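# Close the locker door until it latches

## Task

Push the locker's door closed until it catches on its latch, so it stays shut by itself and not because the robot is holding it. Swinging the door hard open counts as failure, and so does the robot toppling or finishing at a lean. At the end, release the door and move the robot away from it.

## Robot and tools

Robot: TidyBot++, a wheeled base (0.54 m long, 0.50 m wide, 0.38 m tall) on four driven casters, carrying a single seven-joint arm with a two-finger gripper. The shoulder sits 0.12 m ahead of the base centre, 0.68 m up. Cameras: base_camera (fixed on the base) and wrist_camera (on the hand, looking along it). The arm begins folded, hand down, poking up to 0.08 m beyond the base front, elbow up to 1.15 m high.

Frames: the base frame has its origin on the floor below the base centre, x forward, y left, z up. hand_pose is reported in it and marks the midpoint between the finger pads; the hand's z axis runs out along the fingers and the fingers close along its y axis. The odometry frame is the base frame as it stood when the scene began. base_odometry counts wheel rotation only, so slip shows up as motion; heading is positive to the left, range -3.142 to 3.142. base_tilt is in degrees, positive for leaning forward or right, with about 1 degree of fixed bias plus noise.

execute_actions: argument "actions" is a list holding one action or none (empty returns state and pictures only). An action may contain "base", "joints", or both, plus optional "speeds"; the motions start together. "base" holds exactly one relative offset from where the base last reported itself: translate_m (metres, forward positive, -2 to 2), strafe_m (metres, left positive, -2 to 2) or rotate_rad (radians, counter-clockwise from above positive, -6.3 to 6.3). "joints" holds absolute targets by name, any subset: joint_1_rad (any angle; turns the arm about vertical, positive is clockwise from above, opposite to heading), joint_2_rad shoulder -2.249 to 2.249, joint_3_rad any angle, joint_4_rad elbow -2.579 to 2.579, joint_5_rad any angle, joint_6_rad wrist -2.099 to 2.099, joint_7_rad any angle (hand pointing down: positive is counter-clockwise from above; at 1.57 fingers open toward left and right), gripper_pos 0 (open) to 1 (closed). Done tolerances are 0.039 for joints 1-4, 0.056 for 5-7, 0.03 for the gripper. Unlimited joints go the shorter way, so turn big angles in steps below half a revolution. "speeds" caps top speed for that action: translate_m and strafe_m 0.05-0.5 m/s, rotate_rad 0.1-1.57 rad/s (the maxima are defaults). A base move needing more than 8.667 s is refused; an action runs at most 15 s. Unknown keys or out-of-range numbers get the whole call refused with no motion. "cameras" picks images: base_camera, wrist_camera or all; omitted or null gives all, [] gives none. Joints or base left out of an action may keep pushing toward earlier targets without it showing.

wait: seconds 0 to 10; commands nothing and returns the same report. zoom_image: camera plus region [x0, y0, x1, y1] in pixels from the top-left, at most 504x504, on the newest full image. finished_scene: scene number; irreversible, ends the scene once the last command has been held and tells whether the task succeeded. After any call reports a stop, later calls in the same reply are skipped.

Reading results: base_status and joint_status describe how each motion ended. "done" for the base only means the wheels turned the commanded amount. "off_target" means it settled elsewhere and may still press. After contact_stop or time_out the target is dropped and the spot held. A blocked base pushes until it times out and may still say done. "joint command not followed" with a "cause:" line means arm targets were withheld (self-collision check); those joints show not_followed and may be retried on later actions. Nothing checks the arm against the base; "ARM HIT" reports a hard knock. on_its_own lists motion you did not command. motor_effort is percent of maximum, positive toward larger joint values, peak in brackets; it carries bias and noise. Gripper gap is roughly 85 x (1 - gripper_pos) mm; at 1 the fingers squeeze hard; off_target there means something is held.

Arm geometry: upper arm 0.42 m, forearm 0.31 m, hand 0.31 m. With joint_1_rad 0, joint_3_rad 3.14, joint_5_rad 0 the arm moves in the base's x-z plane; tilt from vertical (forward positive) is joint_2 for the upper arm, joint_2 - joint_4 for the forearm, minus joint_6 again for the hand. Forward reach sums length x sin(tilt); height sums length x cos(tilt), from the shoulder. A downward hand reaches about 0.94 m high at most, near the base only. Joints move up to 1.39 rad/s (1.22 for 5-7). Friction leaves errors of a centimetre or two; fix by sending last command plus (wanted minus read). Images show the true hand position.

Safety: a hand caught on something above about 0.8 m while the base drives can topple the robot; sideways force on a raised hand can lift wheels; backing off restores upright. Torque sensors fault at 104.5 N m (joints 1-4) and 51.3 N m (joints 5-7), warning at 56.7 and 29.4; a fault freezes arm and gripper for 10 s while the base continues. Motors holding loads heat: MOTOR HOT from 60 °C, OVER-TEMPERATURE FAULT at 75 °C with the arm sagging and limit_stop_at_motor_heat in joint_status. Avoid slamming the door, hard shoves, drops and collisions. The prompt also gives pinhole/fisheye calibration for both cameras with small per-scene errors.

Each tool is called after ">>>" by a JSON object that holds its "name" and its "arguments", one argument or row to a line.

## Session

>>> {"name": "execute_actions", "arguments": {
  "actions": []
}}

Scene clock: 0.00 s.
base_odometry: x=+0.000 y=+0.000 heading=+0.000 (m, m, rad; odometry frame)
base_tilt: forward=-0.3 right=+0.0 (deg)
base_status: not commanded
joint_positions: joint_1_rad=+0.027 joint_2_rad=-0.313 joint_3_rad=+3.109 joint_4_rad=-2.550 joint_5_rad=-0.022 joint_6_rad=-0.872 joint_7_rad=+1.595 gripper_pos=+0.000
joint_status: not commanded
motor_effort: joint_1_rad=+0 joint_2_rad=-3 joint_3_rad=+1 joint_4_rad=+16 joint_5_rad=-1 joint_6_rad=+2 joint_7_rad=+0 (%)
hand_pose: x=+0.2462 y=+0.0060 z=+0.5765 quat_wxyz=(-0.003, +1.000, +0.007, +0.016) (m; base frame)
pictures: base_camera, wrist_camera
Images, in order (width x height): base_camera 644x364, wrist_camera 644x476.

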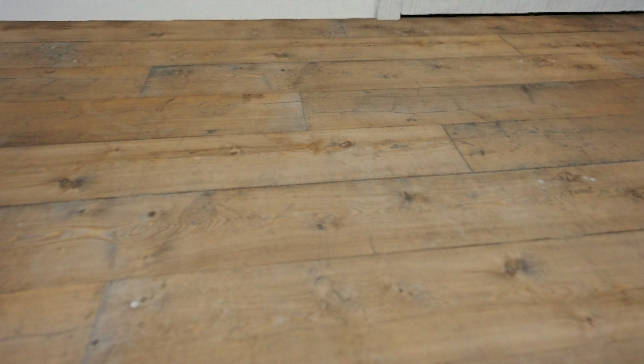

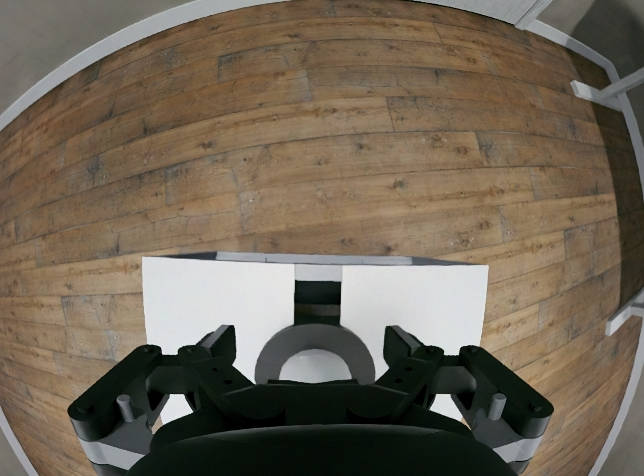

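>>> {"name": "execute_actions", "arguments": {
  "actions": [
    {"base":{"rotate_rad":2.6},"joints":{"joint_6_rad":0.5,"gripper_pos":1}}
  ]
}}

Scene clock: 5.80 s.
base_odometry: x=+0.000 y=+0.000 heading=+2.599 (m, m, rad; odometry frame)
base_tilt: forward=-0.3 right=+0.0 (deg)
base_status: done
joint_positions: joint_1_rad=+0.027 joint_2_rad=-0.313 joint_3_rad=+3.109 joint_4_rad=-2.545 joint_5_rad=-0.022 joint_6_rad=+0.491 joint_7_rad=+1.595 gripper_pos=+0.999
joint_status: all done
motor_effort: joint_1_rad=+0(0) joint_2_rad=-7(8) joint_3_rad=+1(2) joint_4_rad=+19(19) joint_5_rad=+0(0) joint_6_rad=+10(10) joint_7_rad=+0(0) (%)
hand_pose: x=+0.5439 y=+0.0017 z=+0.8361 quat_wxyz=(+0.008, +0.765, +0.004, +0.644) (m; base frame)
pictures: base_camera, wrist_camera
camera_calibration (this result's frames):
wrist_camera: T_world_to_cam=[[0.00459203, -0.999686, 0.0246381, -0.0177284], [-0.157155, -0.0250537, -0.987256, 0.963142], [0.987563, 0.000661499, -0.157221, -0.268765], [0, 0, 0, 1]] pos_world=[0.416866, 0.00658517, 0.909049]
Images, in order (width x height): base_camera 644x364, wrist_camera 644x476.

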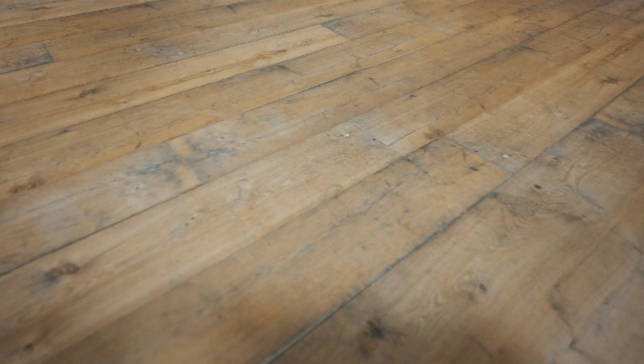

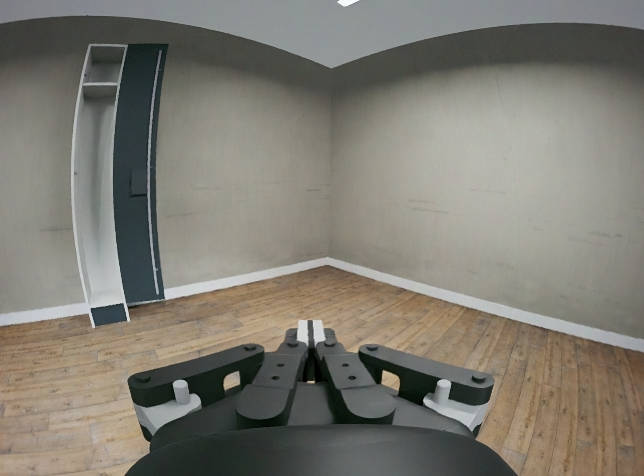

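>>> {"name": "execute_actions", "arguments": {
  "actions": [
    {"base":{"rotate_rad":0.68}}
  ],
  "cameras": []
}}

>>> {"name": "execute_actions", "arguments": {
  "actions": [
    {"base":{"translate_m":1.1}}
  ]
}}

Scene clock: 12.93 s.
base_odometry: x=+0.000 y=+0.000 heading=-3.005 (m, m, rad; odometry frame)
base_tilt: forward=-0.3 right=+0.0 (deg)
base_status: done
joint_positions: joint_1_rad=+0.027 joint_2_rad=-0.313 joint_3_rad=+3.109 joint_4_rad=-2.545 joint_5_rad=-0.022 joint_6_rad=+0.491 joint_7_rad=+1.595 gripper_pos=+0.999
joint_status: not commanded
motor_effort: joint_1_rad=+1(0) joint_2_rad=-7(8) joint_3_rad=+1(2) joint_4_rad=+19(19) joint_5_rad=+0(0) joint_6_rad=+10(10) joint_7_rad=+0(0) (%)
hand_pose: x=+0.5439 y=+0.0017 z=+0.8361 quat_wxyz=(+0.008, +0.765, +0.004, +0.644) (m; base frame)
pictures: none
No camera images: the call's "cameras" was empty. Leave "cameras" out to get every camera's image.

Scene clock: 16.50 s.
base_odometry: x=-1.090 y=-0.151 heading=-3.004 (m, m, rad; odometry frame)
base_tilt: forward=-0.2 right=+0.0 (deg)
base_status: done
joint_positions: joint_1_rad=+0.027 joint_2_rad=-0.313 joint_3_rad=+3.109 joint_4_rad=-2.546 joint_5_rad=-0.022 joint_6_rad=+0.491 joint_7_rad=+1.595 gripper_pos=+0.999
joint_status: not commanded
motor_effort: joint_1_rad=+0(1) joint_2_rad=-7(10) joint_3_rad=+1(1) joint_4_rad=+19(20) joint_5_rad=+0(0) joint_6_rad=+10(10) joint_7_rad=+0(0) (%)
hand_pose: x=+0.5439 y=+0.0017 z=+0.8358 quat_wxyz=(+0.008, +0.765, +0.004, +0.644) (m; base frame)
pictures: base_camera, wrist_camera
camera_calibration (this result's frames):
wrist_camera: T_world_to_cam=[[0.00460213, -0.999686, 0.0246309, -0.017724], [-0.157689, -0.0250485, -0.987171, 0.963087], [0.987478, 0.000659078, -0.157754, -0.268272], [0, 0, 0, 1]] pos_world=[0.416862, 0.00658219, 0.908847]
Images, in order (width x height): base_camera 644x364, wrist_camera 644x476.

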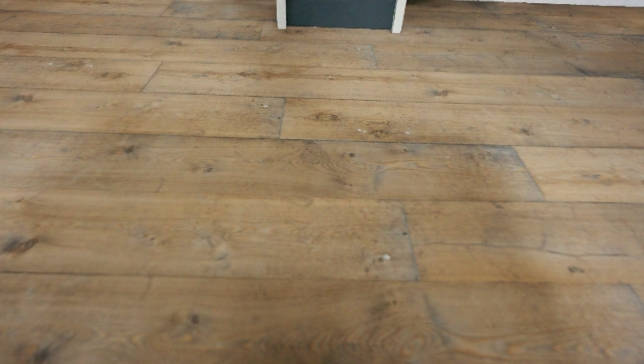

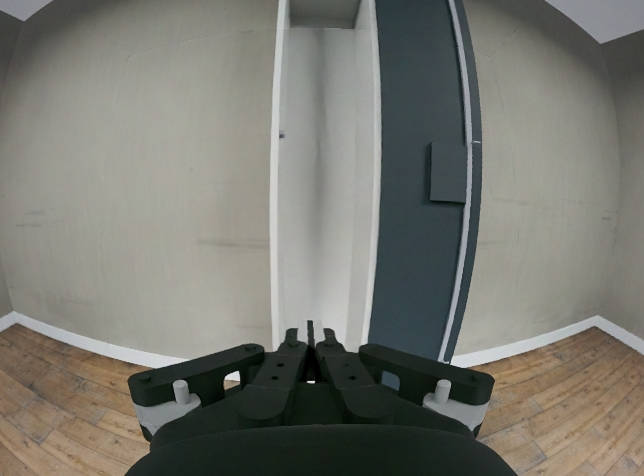

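>>> {"name": "execute_actions", "arguments": {
  "actions": [
    {"base":{"rotate_rad":1.047},"joints":{"joint_1_rad":0,"joint_2_rad":0.6,"joint_3_rad":3.14,"joint_4_rad":-2.3,"joint_5_rad":0,"joint_6_rad":1.33}}
  ],
  "cameras": []
}}

>>> {"name": "execute_actions", "arguments": {
  "actions": [
    {"base":{"translate_m":-0.78}}
  ],
  "cameras": ["wrist_camera"]
}}

>>> {"name": "execute_actions", "arguments": {
  "actions": [
    {"base":{"strafe_m":-1.0}}
  ]
}}

Scene clock: 42.43 s.
base_odometry: x=-1.090 y=-0.151 heading=-1.958 (m, m, rad; odometry frame)
base_tilt: forward=-0.3 right=+0.0 (deg)
base_status: done
joint_positions: joint_1_rad=+0.007 joint_2_rad=+0.595 joint_3_rad=+3.117 joint_4_rad=-2.312 joint_5_rad=-0.018 joint_6_rad=+1.299 joint_7_rad=+1.595 gripper_pos=+0.999
joint_status: all done
motor_effort: joint_1_rad=+0(4) joint_2_rad=-30(31) joint_3_rad=-1(1) joint_4_rad=+10(20) joint_5_rad=+0(0) joint_6_rad=+10(11) joint_7_rad=+0(0) (%)
hand_pose: x=+0.7387 y=+0.0036 z=+0.7133 quat_wxyz=(+0.003, +0.720, +0.001, +0.694) (m; base frame)
pictures: none
No camera images: the call's "cameras" was empty. Leave "cameras" out to get every camera's image.

Scene clock: 45.33 s.
base_odometry: x=-0.797 y=+0.572 heading=-1.957 (m, m, rad; odometry frame)
base_tilt: forward=-0.3 right=+0.0 (deg)
base_status: done
joint_positions: joint_1_rad=+0.007 joint_2_rad=+0.596 joint_3_rad=+3.117 joint_4_rad=-2.306 joint_5_rad=-0.018 joint_6_rad=+1.301 joint_7_rad=+1.595 gripper_pos=+0.999
joint_status: not commanded
motor_effort: joint_1_rad=+0(0) joint_2_rad=-30(32) joint_3_rad=-1(1) joint_4_rad=+10(11) joint_5_rad=+0(0) joint_6_rad=+11(11) joint_7_rad=+0(0) (%)
hand_pose: x=+0.7407 y=+0.0035 z=+0.7155 quat_wxyz=(+0.003, +0.718, +0.001, +0.696) (m; base frame)
pictures: wrist_camera
camera_calibration (this result's frames):
wrist_camera: T_world_to_cam=[[0.00428104, -0.999875, 0.0152457, -0.00691222], [-0.0175943, -0.0153188, -0.999728, 0.780561], [0.999836, 0.00401164, -0.0176576, -0.591042], [0, 0, 0, 1]] pos_world=[0.604708, 0.00741693, 0.770018]
Images, in order (width x height): wrist_camera 644x476.

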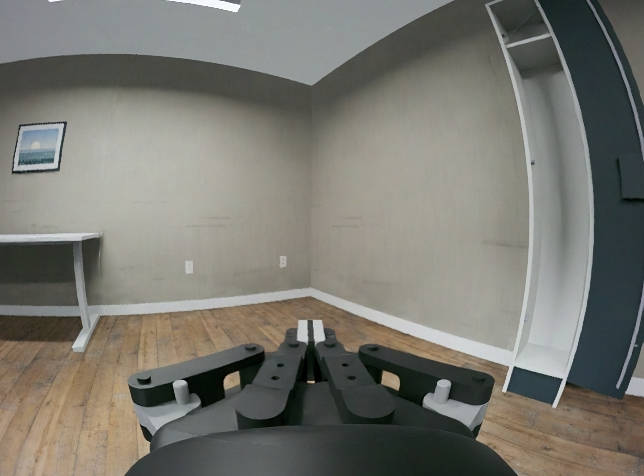

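Scene clock: 48.70 s.
base_odometry: x=-1.723 y=+0.949 heading=-1.957 (m, m, rad; odometry frame)
base_tilt: forward=-0.2 right=+0.0 (deg)
base_status: done
joint_positions: joint_1_rad=+0.004 joint_2_rad=+0.596 joint_3_rad=+3.122 joint_4_rad=-2.306 joint_5_rad=-0.017 joint_6_rad=+1.301 joint_7_rad=+1.595 gripper_pos=+0.999
joint_status: not commanded
motor_effort: joint_1_rad=+1(4) joint_2_rad=-30(30) joint_3_rad=+0(2) joint_4_rad=+10(10) joint_5_rad=+0(1) joint_6_rad=+10(10) joint_7_rad=+0(0) (%)
hand_pose: x=+0.7408 y=+0.0037 z=+0.7156 quat_wxyz=(+0.004, +0.717, +0.002, +0.697) (m; base frame)
pictures: base_camera, wrist_camera
camera_calibration (this result's frames):
wrist_camera: T_world_to_cam=[[0.00505189, -0.999824, 0.0180633, -0.00929429], [-0.0170928, -0.0181472, -0.999689, 0.780304], [0.999841, 0.00474157, -0.0171815, -0.591508], [0, 0, 0, 1]] pos_world=[0.604799, 0.00767235, 0.770066]
Images, in order (width x height): base_camera 644x364, wrist_camera 644x476.

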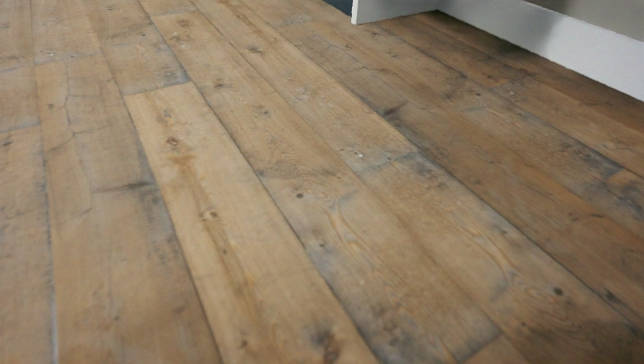

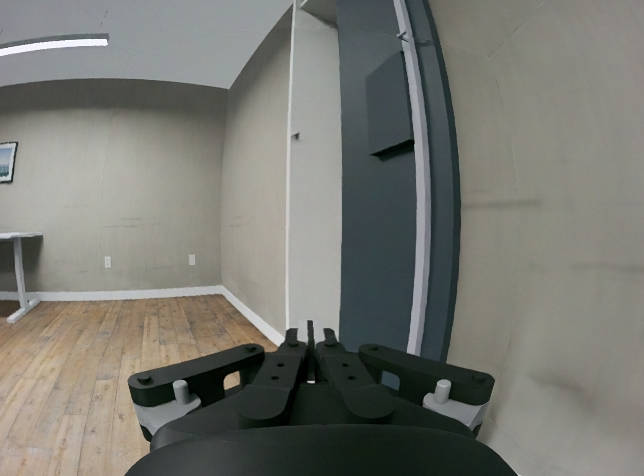

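>>> {"name": "execute_actions", "arguments": {
  "actions": [
    {"base":{"strafe_m":-0.22}}
  ]
}}

Scene clock: 54.53 s.
base_odometry: x=-1.927 y=+1.032 heading=-1.957 (m, m, rad; odometry frame)
base_tilt: forward=-0.2 right=+0.0 (deg)
base_status: done
joint_positions: joint_1_rad=+0.006 joint_2_rad=+0.596 joint_3_rad=+3.126 joint_4_rad=-2.306 joint_5_rad=-0.016 joint_6_rad=+1.302 joint_7_rad=+1.595 gripper_pos=+0.999
joint_status: not commanded
motor_effort: joint_1_rad=+1(3) joint_2_rad=-29(31) joint_3_rad=+0(3) joint_4_rad=+10(10) joint_5_rad=+0(1) joint_6_rad=+10(10) joint_7_rad=+0(0) (%)
hand_pose: x=+0.7409 y=+0.0007 z=+0.7157 quat_wxyz=(+0.007, +0.717, +0.001, +0.697) (m; base frame)
pictures: base_camera, wrist_camera
camera_calibration (this result's frames):
wrist_camera: T_world_to_cam=[[0.000290165, -0.999791, 0.020424, -0.0103846], [-0.0169574, -0.0204259, -0.999648, 0.780157], [0.999856, -0.000056275, -0.0169598, -0.591714], [0, 0, 0, 1]] pos_world=[0.604862, 0.00551973, 0.770058]
Images, in order (width x height): base_camera 644x364, wrist_camera 644x476.

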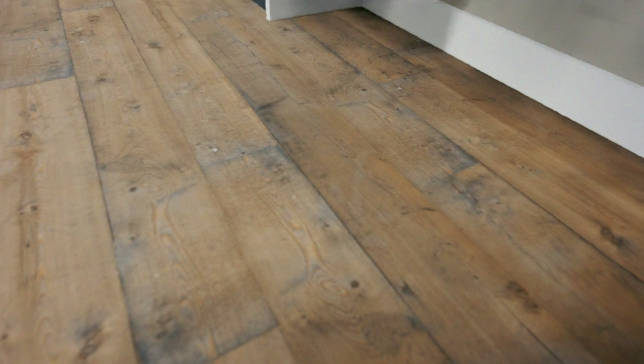

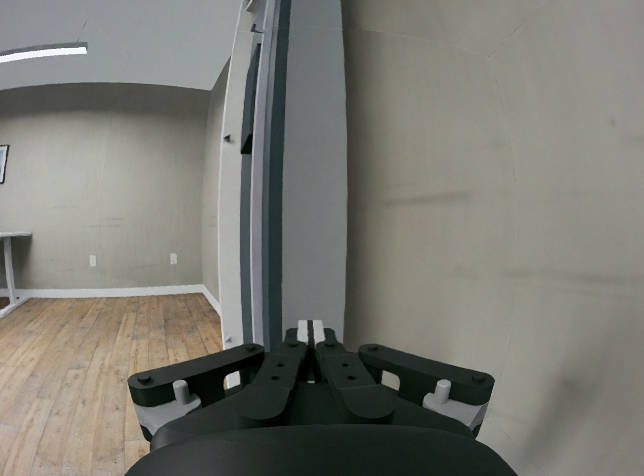

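>>> {"name": "execute_actions", "arguments": {
  "actions": [
    {"base":{"translate_m":0.185},"speeds":{"translate_m":0.2}}
  ],
  "cameras": ["wrist_camera"]
}}

>>> {"name": "execute_actions", "arguments": {
  "actions": [
    {"base":{"strafe_m":0.12},"speeds":{"strafe_m":0.08}}
  ]
}}

Scene clock: 59.33 s.
base_odometry: x=-1.997 y=+0.861 heading=-1.957 (m, m, rad; odometry frame)
base_tilt: forward=-0.2 right=+0.0 (deg)
base_status: done
joint_positions: joint_1_rad=+0.006 joint_2_rad=+0.596 joint_3_rad=+3.126 joint_4_rad=-2.304 joint_5_rad=-0.016 joint_6_rad=+1.302 joint_7_rad=+1.595 gripper_pos=+0.999
joint_status: not commanded
motor_effort: joint_1_rad=+0(0) joint_2_rad=-30(31) joint_3_rad=+0(1) joint_4_rad=+10(11) joint_5_rad=+0(0) joint_6_rad=+10(11) joint_7_rad=+0(0) (%)
hand_pose: x=+0.7413 y=+0.0007 z=+0.7162 quat_wxyz=(+0.007, +0.717, +0.001, +0.697) (m; base frame)
pictures: wrist_camera
camera_calibration (this result's frames):
wrist_camera: T_world_to_cam=[[0.000235297, -0.999791, 0.020419, -0.0103555], [-0.0152215, -0.0204202, -0.999676, 0.779441], [0.999884, -0.0000755858, -0.0152231, -0.593413], [0, 0, 0, 1]] pos_world=[0.605211, 0.00551819, 0.770366]
Images, in order (width x height): wrist_camera 644x476.

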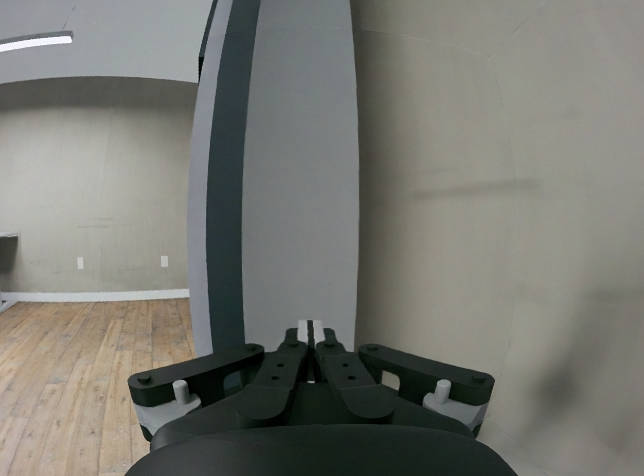

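Scene clock: 74.33 s.
base_odometry: x=-1.886 y=+0.815 heading=-1.958 (m, m, rad; odometry frame)
base_tilt: forward=-0.3 right=+0.0 (deg)
base_status: done
joint_positions: joint_1_rad=+0.009 joint_2_rad=+0.576 joint_3_rad=+3.146 joint_4_rad=-2.349 joint_5_rad=-0.011 joint_6_rad=+1.346 joint_7_rad=+1.595 gripper_pos=+0.999
joint_status: not commanded
motor_effort: joint_1_rad=+0(7) joint_2_rad=-18(31) joint_3_rad=+1(7) joint_4_rad=+25(25) joint_5_rad=-1(5) joint_6_rad=+3(12) joint_7_rad=+0(0) (%)
hand_pose: x=+0.7271 y=-0.0095 z=+0.7251 quat_wxyz=(+0.017, +0.710, +0.000, +0.704) (m; base frame)
pictures: base_camera, wrist_camera
camera_calibration (this result's frames):
wrist_camera: T_world_to_cam=[[-0.0150448, -0.999325, 0.0335059, -0.0191275], [0.00379929, -0.0335666, -0.999429, 0.773744], [0.99988, -0.0149089, 0.00430173, -0.593388], [0, 0, 0, 1]] pos_world=[0.590089, -0.00198941, 0.776496]
Images, in order (width x height): base_camera 644x364, wrist_camera 644x476.

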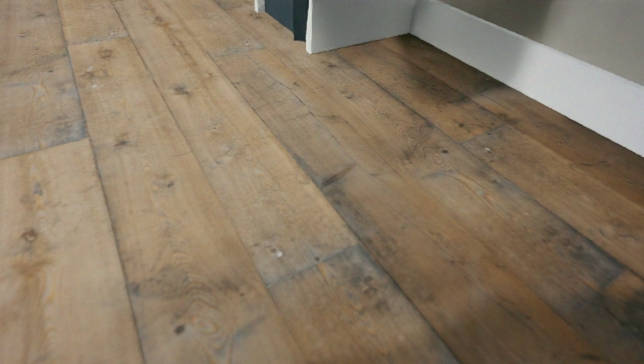

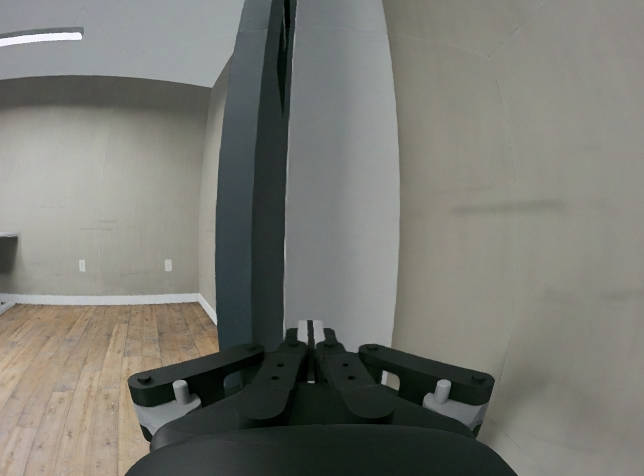

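>>> {"name": "execute_actions", "arguments": {
  "actions": [
    {"base":{"translate_m":-0.03}}
  ],
  "cameras": ["wrist_camera"]
}}

>>> {"name": "execute_actions", "arguments": {
  "actions": [
    {"base":{"strafe_m":0.09},"speeds":{"strafe_m":0.1}}
  ]
}}

Scene clock: 78.20 s.
base_odometry: x=-1.874 y=+0.843 heading=-1.958 (m, m, rad; odometry frame)
base_tilt: forward=-0.3 right=+0.0 (deg)
base_status: done
joint_positions: joint_1_rad=+0.009 joint_2_rad=+0.599 joint_3_rad=+3.146 joint_4_rad=-2.300 joint_5_rad=-0.011 joint_6_rad=+1.351 joint_7_rad=+1.595 gripper_pos=+0.999
joint_status: not commanded
motor_effort: joint_1_rad=+1(2) joint_2_rad=-29(32) joint_3_rad=+0(1) joint_4_rad=+10(21) joint_5_rad=+0(1) joint_6_rad=+9(11) joint_7_rad=+0(0) (%)
hand_pose: x=+0.7430 y=-0.0096 z=+0.7316 quat_wxyz=(+0.017, +0.699, +0.000, +0.715) (m; base frame)
pictures: wrist_camera
camera_calibration (this result's frames):
wrist_camera: T_world_to_cam=[[-0.0159725, -0.999309, 0.0335501, -0.0185971], [0.035318, -0.0340973, -0.998794, 0.756357], [0.999248, -0.0147683, 0.0358383, -0.631907], [0, 0, 0, 1]] pos_world=[0.604422, -0.00212675, 0.778715]
Images, in order (width x height): wrist_camera 644x476.

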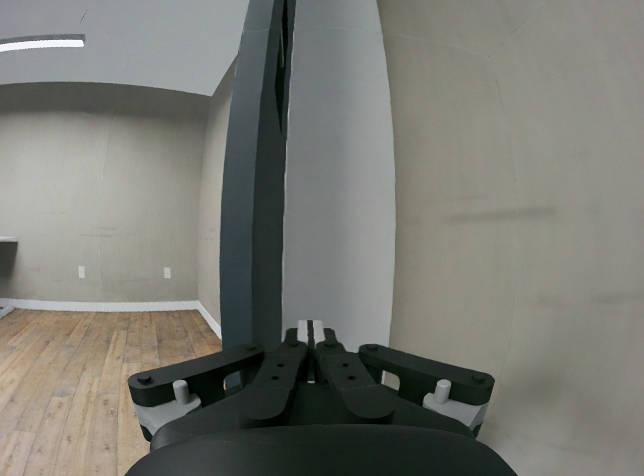

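Scene clock: 79.63 s.
base_odometry: x=-1.791 y=+0.809 heading=-1.957 (m, m, rad; odometry frame)
base_tilt: forward=-0.3 right=+0.0 (deg)
base_status: done
joint_positions: joint_1_rad=+0.005 joint_2_rad=+0.599 joint_3_rad=+3.147 joint_4_rad=-2.300 joint_5_rad=-0.012 joint_6_rad=+1.351 joint_7_rad=+1.595 gripper_pos=+0.999
joint_status: not commanded
motor_effort: joint_1_rad=+0(4) joint_2_rad=-30(30) joint_3_rad=+0(6) joint_4_rad=+10(10) joint_5_rad=+0(5) joint_6_rad=+10(11) joint_7_rad=+0(0) (%)
hand_pose: x=+0.7431 y=-0.0079 z=+0.7316 quat_wxyz=(+0.016, +0.699, +0.001, +0.715) (m; base frame)
pictures: base_camera, wrist_camera
camera_calibration (this result's frames):
wrist_camera: T_world_to_cam=[[-0.0140357, -0.999342, 0.0334349, -0.0182213], [0.0354112, -0.033914, -0.998797, 0.756355], [0.999274, -0.0128348, 0.0358639, -0.631936], [0, 0, 0, 1]] pos_world=[0.604438, -0.000669074, 0.778718]
Images, in order (width x height): base_camera 644x364, wrist_camera 644x476.

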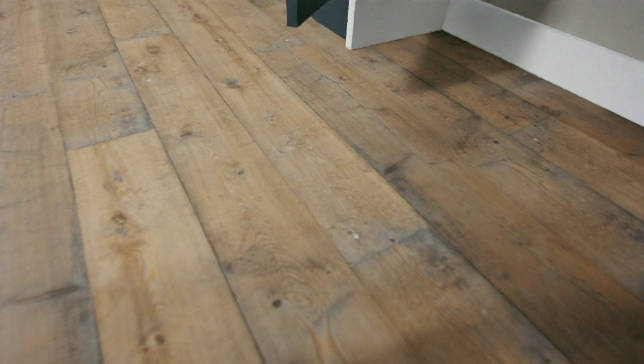

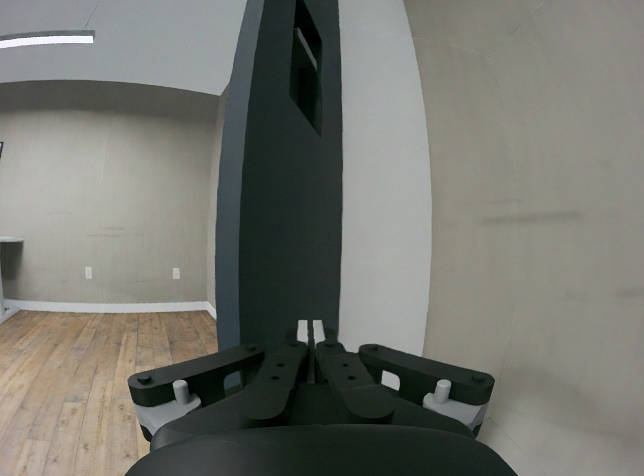

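>>> {"name": "execute_actions", "arguments": {
  "actions": [
    {"base":{"strafe_m":0.03},"joints":{"joint_7_rad":0.0},"speeds":{"strafe_m":0.1}}
  ],
  "cameras": []
}}

>>> {"name": "execute_actions", "arguments": {
  "actions": [
    {"base":{"translate_m":0.08},"speeds":{"translate_m":0.1}}
  ]
}}

Scene clock: 86.60 s.
base_odometry: x=-1.763 y=+0.798 heading=-1.957 (m, m, rad; odometry frame)
base_tilt: forward=-0.3 right=-0.1 (deg)
base_status: done
joint_positions: joint_1_rad=+0.004 joint_2_rad=+0.599 joint_3_rad=+3.147 joint_4_rad=-2.300 joint_5_rad=-0.014 joint_6_rad=+1.351 joint_7_rad=+0.028 gripper_pos=+0.999
joint_status: all done
motor_effort: joint_1_rad=+0(3) joint_2_rad=-30(31) joint_3_rad=+0(4) joint_4_rad=+10(11) joint_5_rad=+0(3) joint_6_rad=+10(12) joint_7_rad=+0(0) (%)
hand_pose: x=+0.7431 y=-0.0078 z=+0.7316 quat_wxyz=(-0.493, +0.496, -0.492, +0.518) (m; base frame)
pictures: none
No camera images: the call's "cameras" was empty. Leave "cameras" out to get every camera's image.

Scene clock: 87.97 s.
base_odometry: x=-1.793 y=+0.724 heading=-1.957 (m, m, rad; odometry frame)
base_tilt: forward=-0.2 right=+0.0 (deg)
base_status: done
joint_positions: joint_1_rad=+0.004 joint_2_rad=+0.599 joint_3_rad=+3.147 joint_4_rad=-2.300 joint_5_rad=-0.014 joint_6_rad=+1.351 joint_7_rad=+0.028 gripper_pos=+0.999
joint_status: not commanded
motor_effort: joint_1_rad=+0(4) joint_2_rad=-29(31) joint_3_rad=+0(4) joint_4_rad=+10(11) joint_5_rad=+0(3) joint_6_rad=+11(10) joint_7_rad=+0(0) (%)
hand_pose: x=+0.7431 y=-0.0081 z=+0.7315 quat_wxyz=(-0.493, +0.496, -0.493, +0.518) (m; base frame)
pictures: base_camera, wrist_camera
camera_calibration (this result's frames):
wrist_camera: T_world_to_cam=[[0.0303021, -0.0381478, -0.998813, 0.711543], [0.0353239, 0.998688, -0.0370713, 0.06109], [0.998916, -0.0341586, 0.0316099, -0.628717], [0, 0, 0, 1]] pos_world=[0.604317, -0.0553422, 0.732836]
Images, in order (width x height): base_camera 644x364, wrist_camera 644x476.

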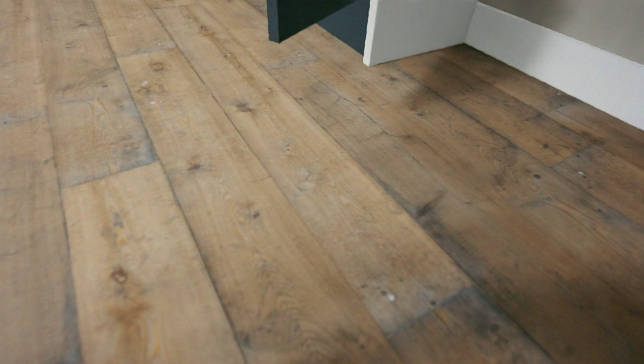

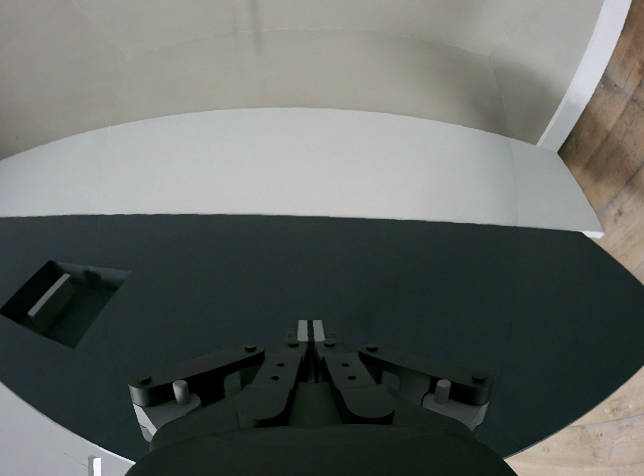

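>>> {"name": "execute_actions", "arguments": {
  "actions": [
    {"base":{"strafe_m":0.055},"speeds":{"strafe_m":0.1}}
  ],
  "cameras": []
}}

>>> {"name": "execute_actions", "arguments": {
  "actions": [
    {"base":{"translate_m":0.25},"speeds":{"translate_m":0.12}}
  ]
}}

Scene clock: 92.50 s.
base_odometry: x=-1.742 y=+0.703 heading=-1.957 (m, m, rad; odometry frame)
base_tilt: forward=-0.2 right=+0.0 (deg)
base_status: done
joint_positions: joint_1_rad=+0.003 joint_2_rad=+0.599 joint_3_rad=+3.148 joint_4_rad=-2.300 joint_5_rad=-0.015 joint_6_rad=+1.351 joint_7_rad=+0.028 gripper_pos=+0.999
joint_status: not commanded
motor_effort: joint_1_rad=+0(7) joint_2_rad=-29(30) joint_3_rad=+0(6) joint_4_rad=+10(11) joint_5_rad=+0(6) joint_6_rad=+10(10) joint_7_rad=+0(0) (%)
hand_pose: x=+0.7431 y=-0.0080 z=+0.7315 quat_wxyz=(-0.493, +0.495, -0.493, +0.518) (m; base frame)
pictures: none
No camera images: the call's "cameras" was empty. Leave "cameras" out to get every camera's image.

Scene clock: 95.17 s.
base_odometry: x=-1.836 y=+0.471 heading=-1.957 (m, m, rad; odometry frame)
base_tilt: forward=-0.2 right=+0.0 (deg)
base_status: done
joint_positions: joint_1_rad=+0.005 joint_2_rad=+0.598 joint_3_rad=+3.148 joint_4_rad=-2.302 joint_5_rad=-0.016 joint_6_rad=+1.351 joint_7_rad=+0.028 gripper_pos=+0.999
joint_status: not commanded
motor_effort: joint_1_rad=+1(6) joint_2_rad=-29(32) joint_3_rad=+0(5) joint_4_rad=+10(14) joint_5_rad=+0(4) joint_6_rad=+10(11) joint_7_rad=+0(0) (%)
hand_pose: x=+0.7423 y=-0.0095 z=+0.7308 quat_wxyz=(-0.492, +0.495, -0.494, +0.519) (m; base frame)
pictures: base_camera, wrist_camera
camera_calibration (this result's frames):
wrist_camera: T_world_to_cam=[[0.0280269, -0.0381978, -0.998877, 0.712534], [0.0385402, 0.998568, -0.0371046, 0.0601679], [0.998864, -0.037457, 0.029459, -0.62639], [0, 0, 0, 1]] pos_world=[0.60339, -0.0563272, 0.73242]
Images, in order (width x height): base_camera 644x364, wrist_camera 644x476.

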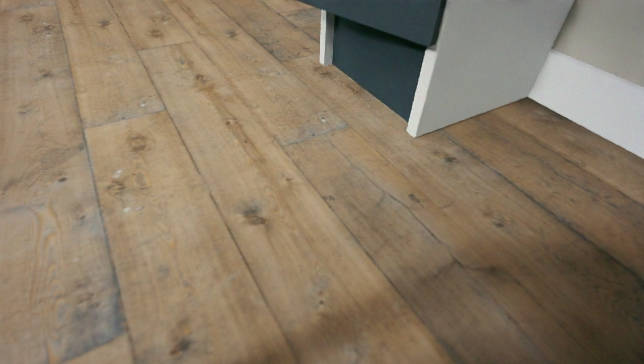

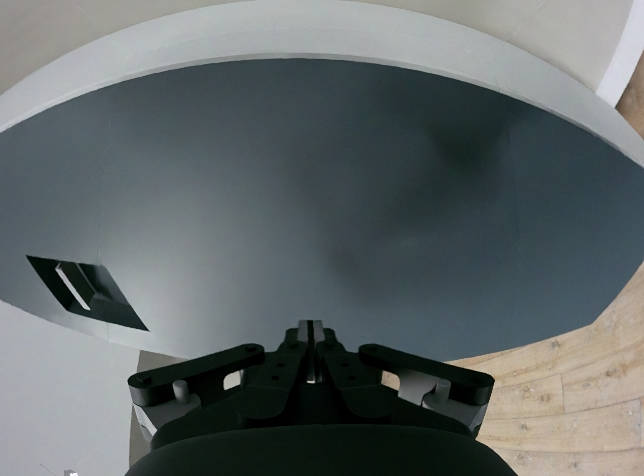

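>>> {"name": "execute_actions", "arguments": {
  "actions": [
    {"base":{"strafe_m":0.5}}
  ],
  "cameras": []
}}

>>> {"name": "execute_actions", "arguments": {
  "actions": [
    {"base":{"rotate_rad":-1.047},"joints":{"joint_7_rad":1.59}}
  ]
}}

>>> {"name": "execute_actions", "arguments": {
  "actions": [
    {"base":{"strafe_m":0.48}}
  ]
}}

Scene clock: 102.73 s.
base_odometry: x=-1.372 y=+0.282 heading=-1.958 (m, m, rad; odometry frame)
base_tilt: forward=-0.2 right=+0.0 (deg)
base_status: done
joint_positions: joint_1_rad=-0.002 joint_2_rad=+0.598 joint_3_rad=+3.148 joint_4_rad=-2.302 joint_5_rad=-0.015 joint_6_rad=+1.351 joint_7_rad=+0.028 gripper_pos=+0.999
joint_status: not commanded
motor_effort: joint_1_rad=+0(3) joint_2_rad=-30(31) joint_3_rad=+0(3) joint_4_rad=+10(10) joint_5_rad=+0(1) joint_6_rad=+10(10) joint_7_rad=+0(1) (%)
hand_pose: x=+0.7423 y=-0.0049 z=+0.7308 quat_wxyz=(-0.494, +0.497, -0.492, +0.517) (m; base frame)
pictures: none
No camera images: the call's "cameras" was empty. Leave "cameras" out to get every camera's image.

Scene clock: 104.70 s.
base_odometry: x=-1.372 y=+0.282 heading=-3.004 (m, m, rad; odometry frame)
base_tilt: forward=-0.3 right=+0.0 (deg)
base_status: done
joint_positions: joint_1_rad=+0.008 joint_2_rad=+0.598 joint_3_rad=+3.148 joint_4_rad=-2.302 joint_5_rad=-0.014 joint_6_rad=+1.351 joint_7_rad=+1.562 gripper_pos=+0.999
joint_status: all done
motor_effort: joint_1_rad=+1(4) joint_2_rad=-29(33) joint_3_rad=+0(3) joint_4_rad=+10(10) joint_5_rad=-1(1) joint_6_rad=+10(11) joint_7_rad=+0(0) (%)
hand_pose: x=+0.7423 y=-0.0108 z=+0.7308 quat_wxyz=(+0.006, +0.699, -0.013, +0.715) (m; base frame)
pictures: base_camera, wrist_camera
camera_calibration (this result's frames):
wrist_camera: T_world_to_cam=[[-0.0187396, -0.999824, 0.000455809, 0.00644319], [0.0336751, -0.0010868, -0.999432, 0.757523], [0.999257, -0.0187136, 0.0336896, -0.629613], [0, 0, 0, 1]] pos_world=[0.603756, -0.00451702, 0.778301]
Images, in order (width x height): base_camera 644x364, wrist_camera 644x476.

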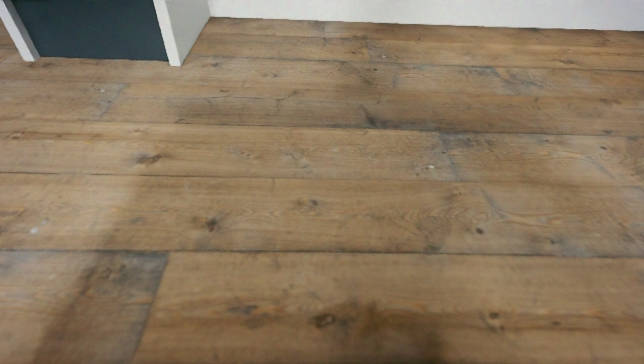

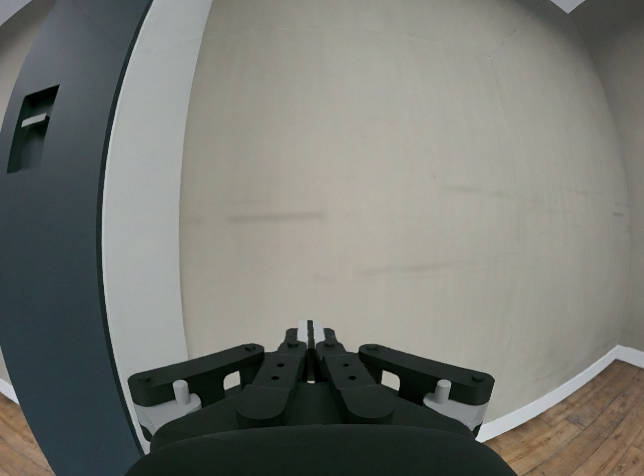

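Scene clock: 107.03 s.
base_odometry: x=-1.307 y=-0.194 heading=-3.005 (m, m, rad; odometry frame)
base_tilt: forward=-0.2 right=+0.0 (deg)
base_status: done
joint_positions: joint_1_rad=+0.000 joint_2_rad=+0.598 joint_3_rad=+3.148 joint_4_rad=-2.302 joint_5_rad=-0.014 joint_6_rad=+1.351 joint_7_rad=+1.562 gripper_pos=+0.999
joint_status: not commanded
motor_effort: joint_1_rad=+1(3) joint_2_rad=-30(31) joint_3_rad=+0(2) joint_4_rad=+10(10) joint_5_rad=+0(1) joint_6_rad=+10(10) joint_7_rad=+0(0) (%)
hand_pose: x=+0.7423 y=-0.0055 z=+0.7308 quat_wxyz=(+0.003, +0.700, -0.009, +0.715) (m; base frame)
pictures: base_camera, wrist_camera
camera_calibration (this result's frames):
wrist_camera: T_world_to_cam=[[-0.010093, -0.999949, 0.000473608, 0.00537889], [0.0336829, -0.000813342, -0.999432, 0.757522], [0.999382, -0.0100713, 0.0336894, -0.629628], [0, 0, 0, 1]] pos_world=[0.603777, -0.000346427, 0.778301]
Images, in order (width x height): base_camera 644x364, wrist_camera 644x476.

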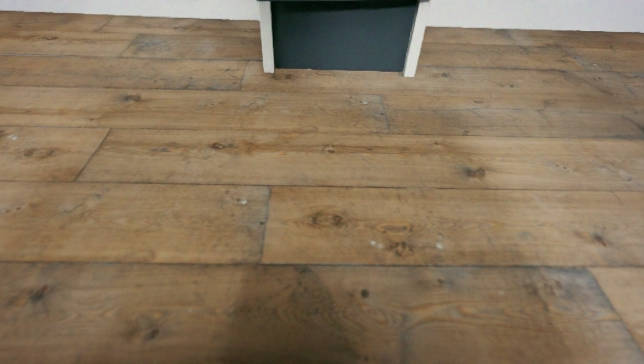

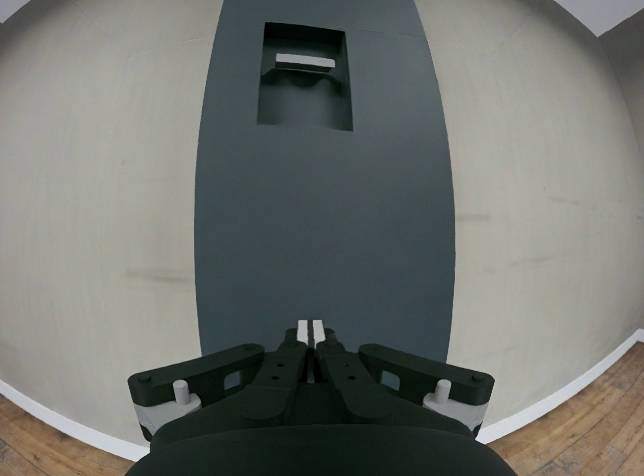

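>>> {"name": "execute_actions", "arguments": {
  "actions": [
    {"base":{"translate_m":0.10},"joints":{"joint_1_rad":-0.07},"speeds":{"translate_m":0.08}}
  ]
}}

Scene clock: 111.13 s.
base_odometry: x=-1.407 y=-0.207 heading=-3.005 (m, m, rad; odometry frame)
base_tilt: forward=-0.2 right=+0.0 (deg)
base_status: done
joint_positions: joint_1_rad=-0.062 joint_2_rad=+0.598 joint_3_rad=+3.148 joint_4_rad=-2.302 joint_5_rad=-0.014 joint_6_rad=+1.351 joint_7_rad=+1.562 gripper_pos=+0.999
joint_status: all done
motor_effort: joint_1_rad=+1(2) joint_2_rad=-30(31) joint_3_rad=+0(2) joint_4_rad=+10(11) joint_5_rad=+0(0) joint_6_rad=+10(11) joint_7_rad=+0(0) (%)
hand_pose: x=+0.7415 y=+0.0331 z=+0.7310 quat_wxyz=(-0.019, +0.699, +0.012, +0.714) (m; base frame)
pictures: base_camera, wrist_camera
camera_calibration (this result's frames):
wrist_camera: T_world_to_cam=[[0.0518479, -0.998655, 0.000470615, -0.00198995], [0.0339662, 0.00129247, -0.999422, 0.757469], [0.998077, 0.0518339, 0.0339876, -0.629693], [0, 0, 0, 1]] pos_world=[0.602857, 0.0296731, 0.778434]
Images, in order (width x height): base_camera 644x364, wrist_camera 644x476.

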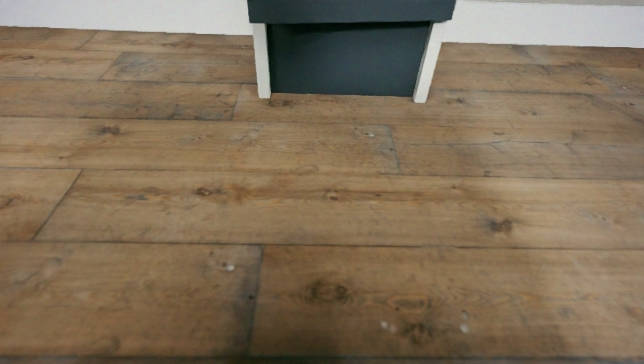

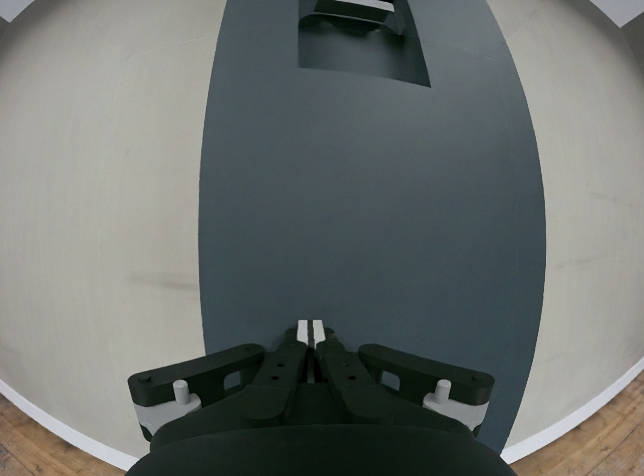

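>>> {"name": "execute_actions", "arguments": {
  "actions": [
    {"base":{"translate_m":0.025},"speeds":{"translate_m":0.05}}
  ]
}}

Scene clock: 115.53 s.
base_odometry: x=-1.431 y=-0.211 heading=-3.004 (m, m, rad; odometry frame)
base_tilt: forward=-0.2 right=+0.0 (deg)
base_status: done
joint_positions: joint_1_rad=-0.063 joint_2_rad=+0.587 joint_3_rad=+3.148 joint_4_rad=-2.321 joint_5_rad=-0.014 joint_6_rad=+1.351 joint_7_rad=+1.562 gripper_pos=+0.999
joint_status: not commanded
motor_effort: joint_1_rad=+1(3) joint_2_rad=-27(30) joint_3_rad=+0(2) joint_4_rad=+14(16) joint_5_rad=-1(2) joint_6_rad=+9(10) joint_7_rad=-1(0) (%)
hand_pose: x=+0.7352 y=+0.0332 z=+0.7302 quat_wxyz=(-0.019, +0.702, +0.013, +0.711) (m; base frame)
pictures: base_camera, wrist_camera
camera_calibration (this result's frames):
wrist_camera: T_world_to_cam=[[0.0525594, -0.998618, 0.000504871, -0.00217538], [0.0255416, 0.000838903, -0.999673, 0.763335], [0.998291, 0.0525551, 0.0255504, -0.617443], [0, 0, 0, 1]] pos_world=[0.597005, 0.029637, 0.778862]
Images, in order (width x height): base_camera 644x364, wrist_camera 644x476.

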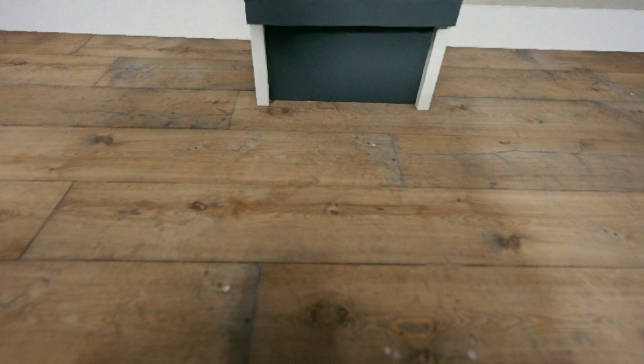

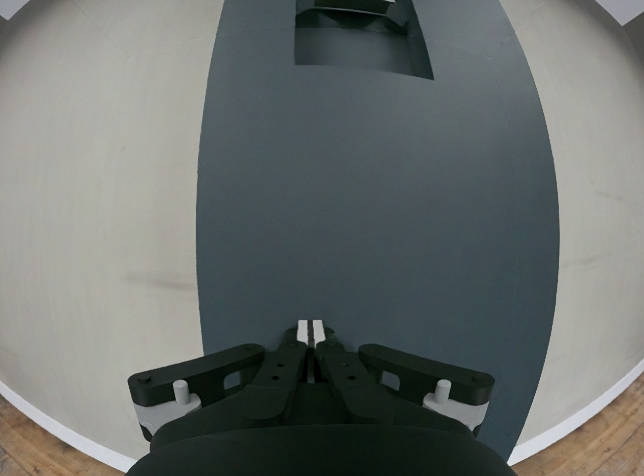

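>>> {"name": "execute_actions", "arguments": {
  "actions": [
    {"base":{"translate_m":0.015},"speeds":{"translate_m":0.05}}
  ]
}}

>>> {"name": "zoom_image", "arguments": {
  "camera": "base_camera",
  "region": [220,0,480,120]
}}

Scene clock: 118.97 s.
base_odometry: x=-1.446 y=-0.213 heading=-3.004 (m, m, rad; odometry frame)
base_tilt: forward=-0.3 right=+0.0 (deg)
base_status: done
joint_positions: joint_1_rad=-0.064 joint_2_rad=+0.591 joint_3_rad=+3.148 joint_4_rad=-2.316 joint_5_rad=-0.013 joint_6_rad=+1.350 joint_7_rad=+1.562 gripper_pos=+0.999
joint_status: not commanded
motor_effort: joint_1_rad=+0(3) joint_2_rad=-26(30) joint_3_rad=-1(2) joint_4_rad=+15(18) joint_5_rad=+0(2) joint_6_rad=+8(11) joint_7_rad=+0(0) (%)
hand_pose: x=+0.7369 y=+0.0341 z=+0.7298 quat_wxyz=(-0.020, +0.702, +0.013, +0.712) (m; base frame)
pictures: base_camera, wrist_camera
camera_calibration (this result's frames):
wrist_camera: T_world_to_cam=[[0.0544051, -0.998519, 0.000757218, -0.00288346], [0.0267362, 0.000698675, -0.999642, 0.761995], [0.998161, 0.0544059, 0.0267346, -0.619965], [0, 0, 0, 1]] pos_world=[0.598609, 0.0303182, 0.778299]
Images, in order (width x height): base_camera 644x364, wrist_camera 644x476.

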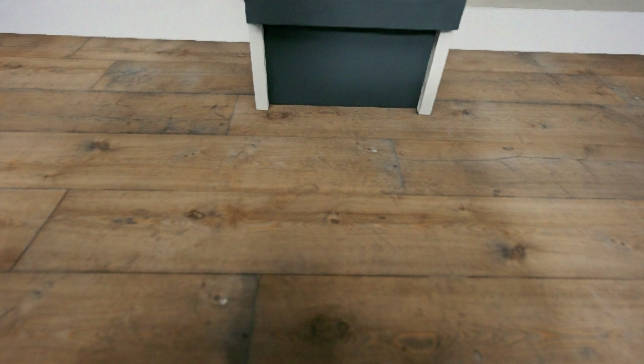

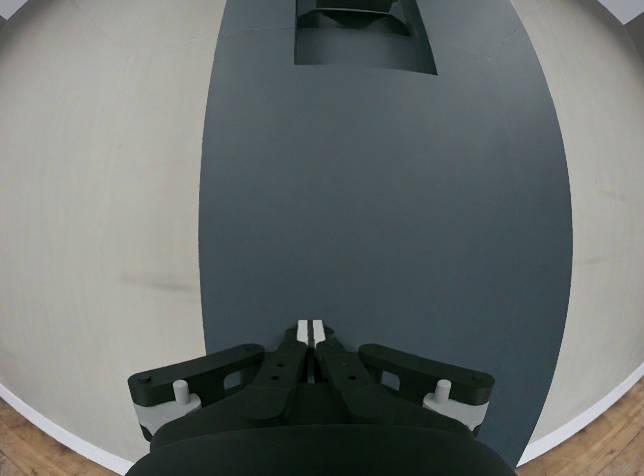

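Region (220, 0, 480, 120) of base_camera's 644x364 image, scaled by 1.938; it fills the top 233 rows of this view, and the rest is white.

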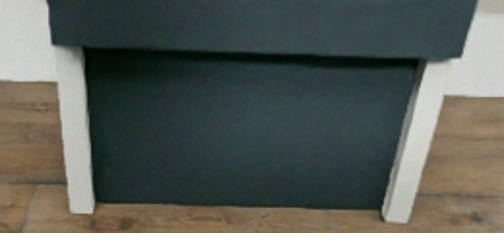

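It's still moving (the handle is riding up the latch ramp). A little more.

>>> {"name": "execute_actions", "arguments": {
  "actions": [
    {"base":{"translate_m":0.015},"speeds":{"translate_m":0.05}}
  ]
}}

Scene clock: 136.87 s.
base_odometry: x=-1.460 y=-0.215 heading=-3.004 (m, m, rad; odometry frame)
base_tilt: forward=-0.3 right=+0.0 (deg)
base_status: done
joint_positions: joint_1_rad=-0.065 joint_2_rad=+0.566 joint_3_rad=+3.148 joint_4_rad=-2.358 joint_5_rad=-0.012 joint_6_rad=+1.357 joint_7_rad=+1.562 gripper_pos=+0.999
joint_status: not commanded
motor_effort: joint_1_rad=+1(3) joint_2_rad=-22(29) joint_3_rad=+1(2) joint_4_rad=+19(26) joint_5_rad=+0(1) joint_6_rad=+6(10) joint_7_rad=+0(0) (%)
hand_pose: x=+0.7229 y=+0.0338 z=+0.7312 quat_wxyz=(-0.020, +0.706, +0.014, +0.708) (m; base frame)
pictures: base_camera, wrist_camera
camera_calibration (this result's frames):
wrist_camera: T_world_to_cam=[[0.055345, -0.998467, 0.000835733, -0.00319518], [0.0165717, 0.0000816659, -0.999863, 0.771308], [0.99833, 0.0553512, 0.0165508, -0.5987], [0, 0, 0, 1]] pos_world=[0.585095, 0.0298855, 0.781114]
Images, in order (width x height): base_camera 644x364, wrist_camera 644x476.

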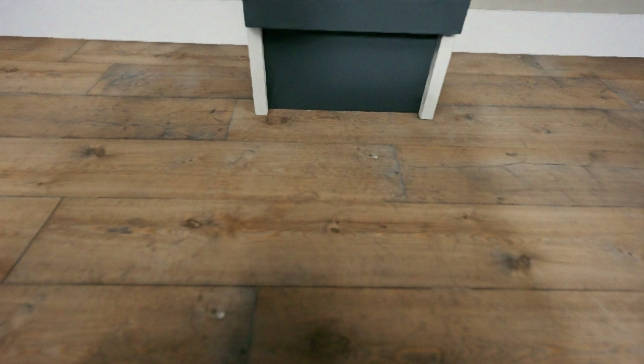

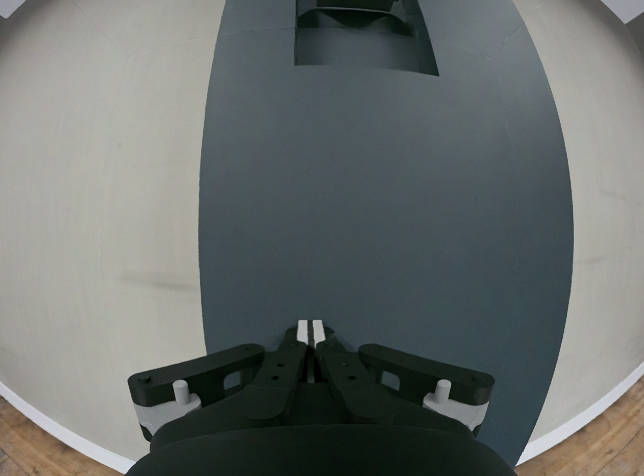

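>>> {"name": "execute_actions", "arguments": {
  "actions": [
    {"base":{"translate_m":-0.14}}
  ]
}}

>>> {"name": "zoom_image", "arguments": {
  "camera": "wrist_camera",
  "region": [200,0,500,200]
}}

Scene clock: 139.93 s.
base_odometry: x=-1.321 y=-0.196 heading=-3.004 (m, m, rad; odometry frame)
base_tilt: forward=-0.3 right=+0.0 (deg)
base_status: done
joint_positions: joint_1_rad=-0.065 joint_2_rad=+0.601 joint_3_rad=+3.147 joint_4_rad=-2.297 joint_5_rad=-0.012 joint_6_rad=+1.356 joint_7_rad=+1.562 gripper_pos=+0.999
joint_status: not commanded
motor_effort: joint_1_rad=+0(2) joint_2_rad=-30(32) joint_3_rad=+0(2) joint_4_rad=+10(24) joint_5_rad=-1(1) joint_6_rad=+10(11) joint_7_rad=+0(0) (%)
hand_pose: x=+0.7429 y=+0.0355 z=+0.7329 quat_wxyz=(-0.021, +0.697, +0.014, +0.717) (m; base frame)
pictures: base_camera, wrist_camera
camera_calibration (this result's frames):
wrist_camera: T_world_to_cam=[[0.0564988, -0.998402, 0.0010023, -0.00357467], [0.0417818, 0.00136137, -0.999126, 0.7533], [0.997528, 0.0564913, 0.041792, -0.636734], [0, 0, 0, 1]] pos_world=[0.603888, 0.0313754, 0.779255]
Images, in order (width x height): base_camera 644x364, wrist_camera 644x476.

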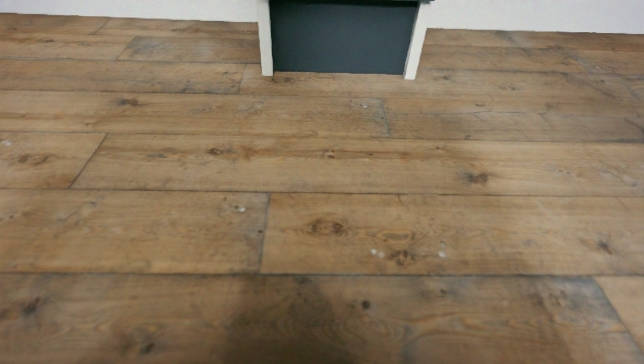

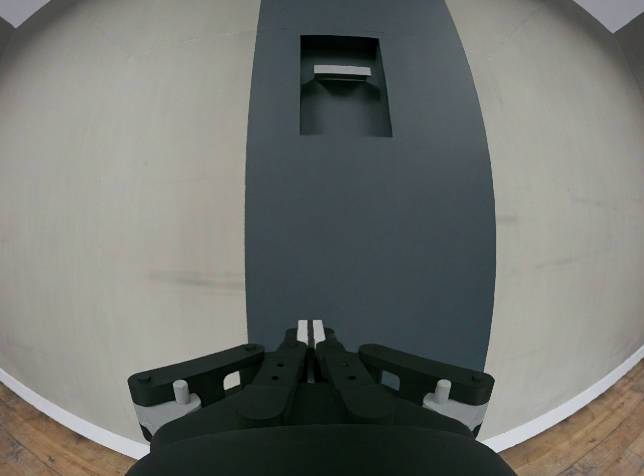

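Region (200, 0, 500, 200) of wrist_camera's 644x476 image, scaled by 1.680.

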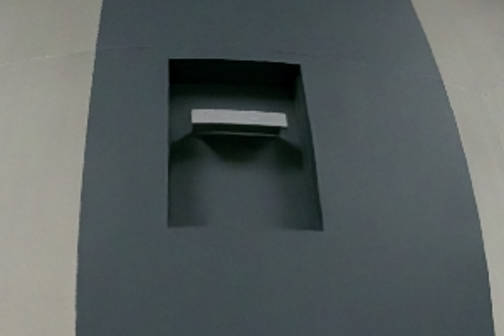

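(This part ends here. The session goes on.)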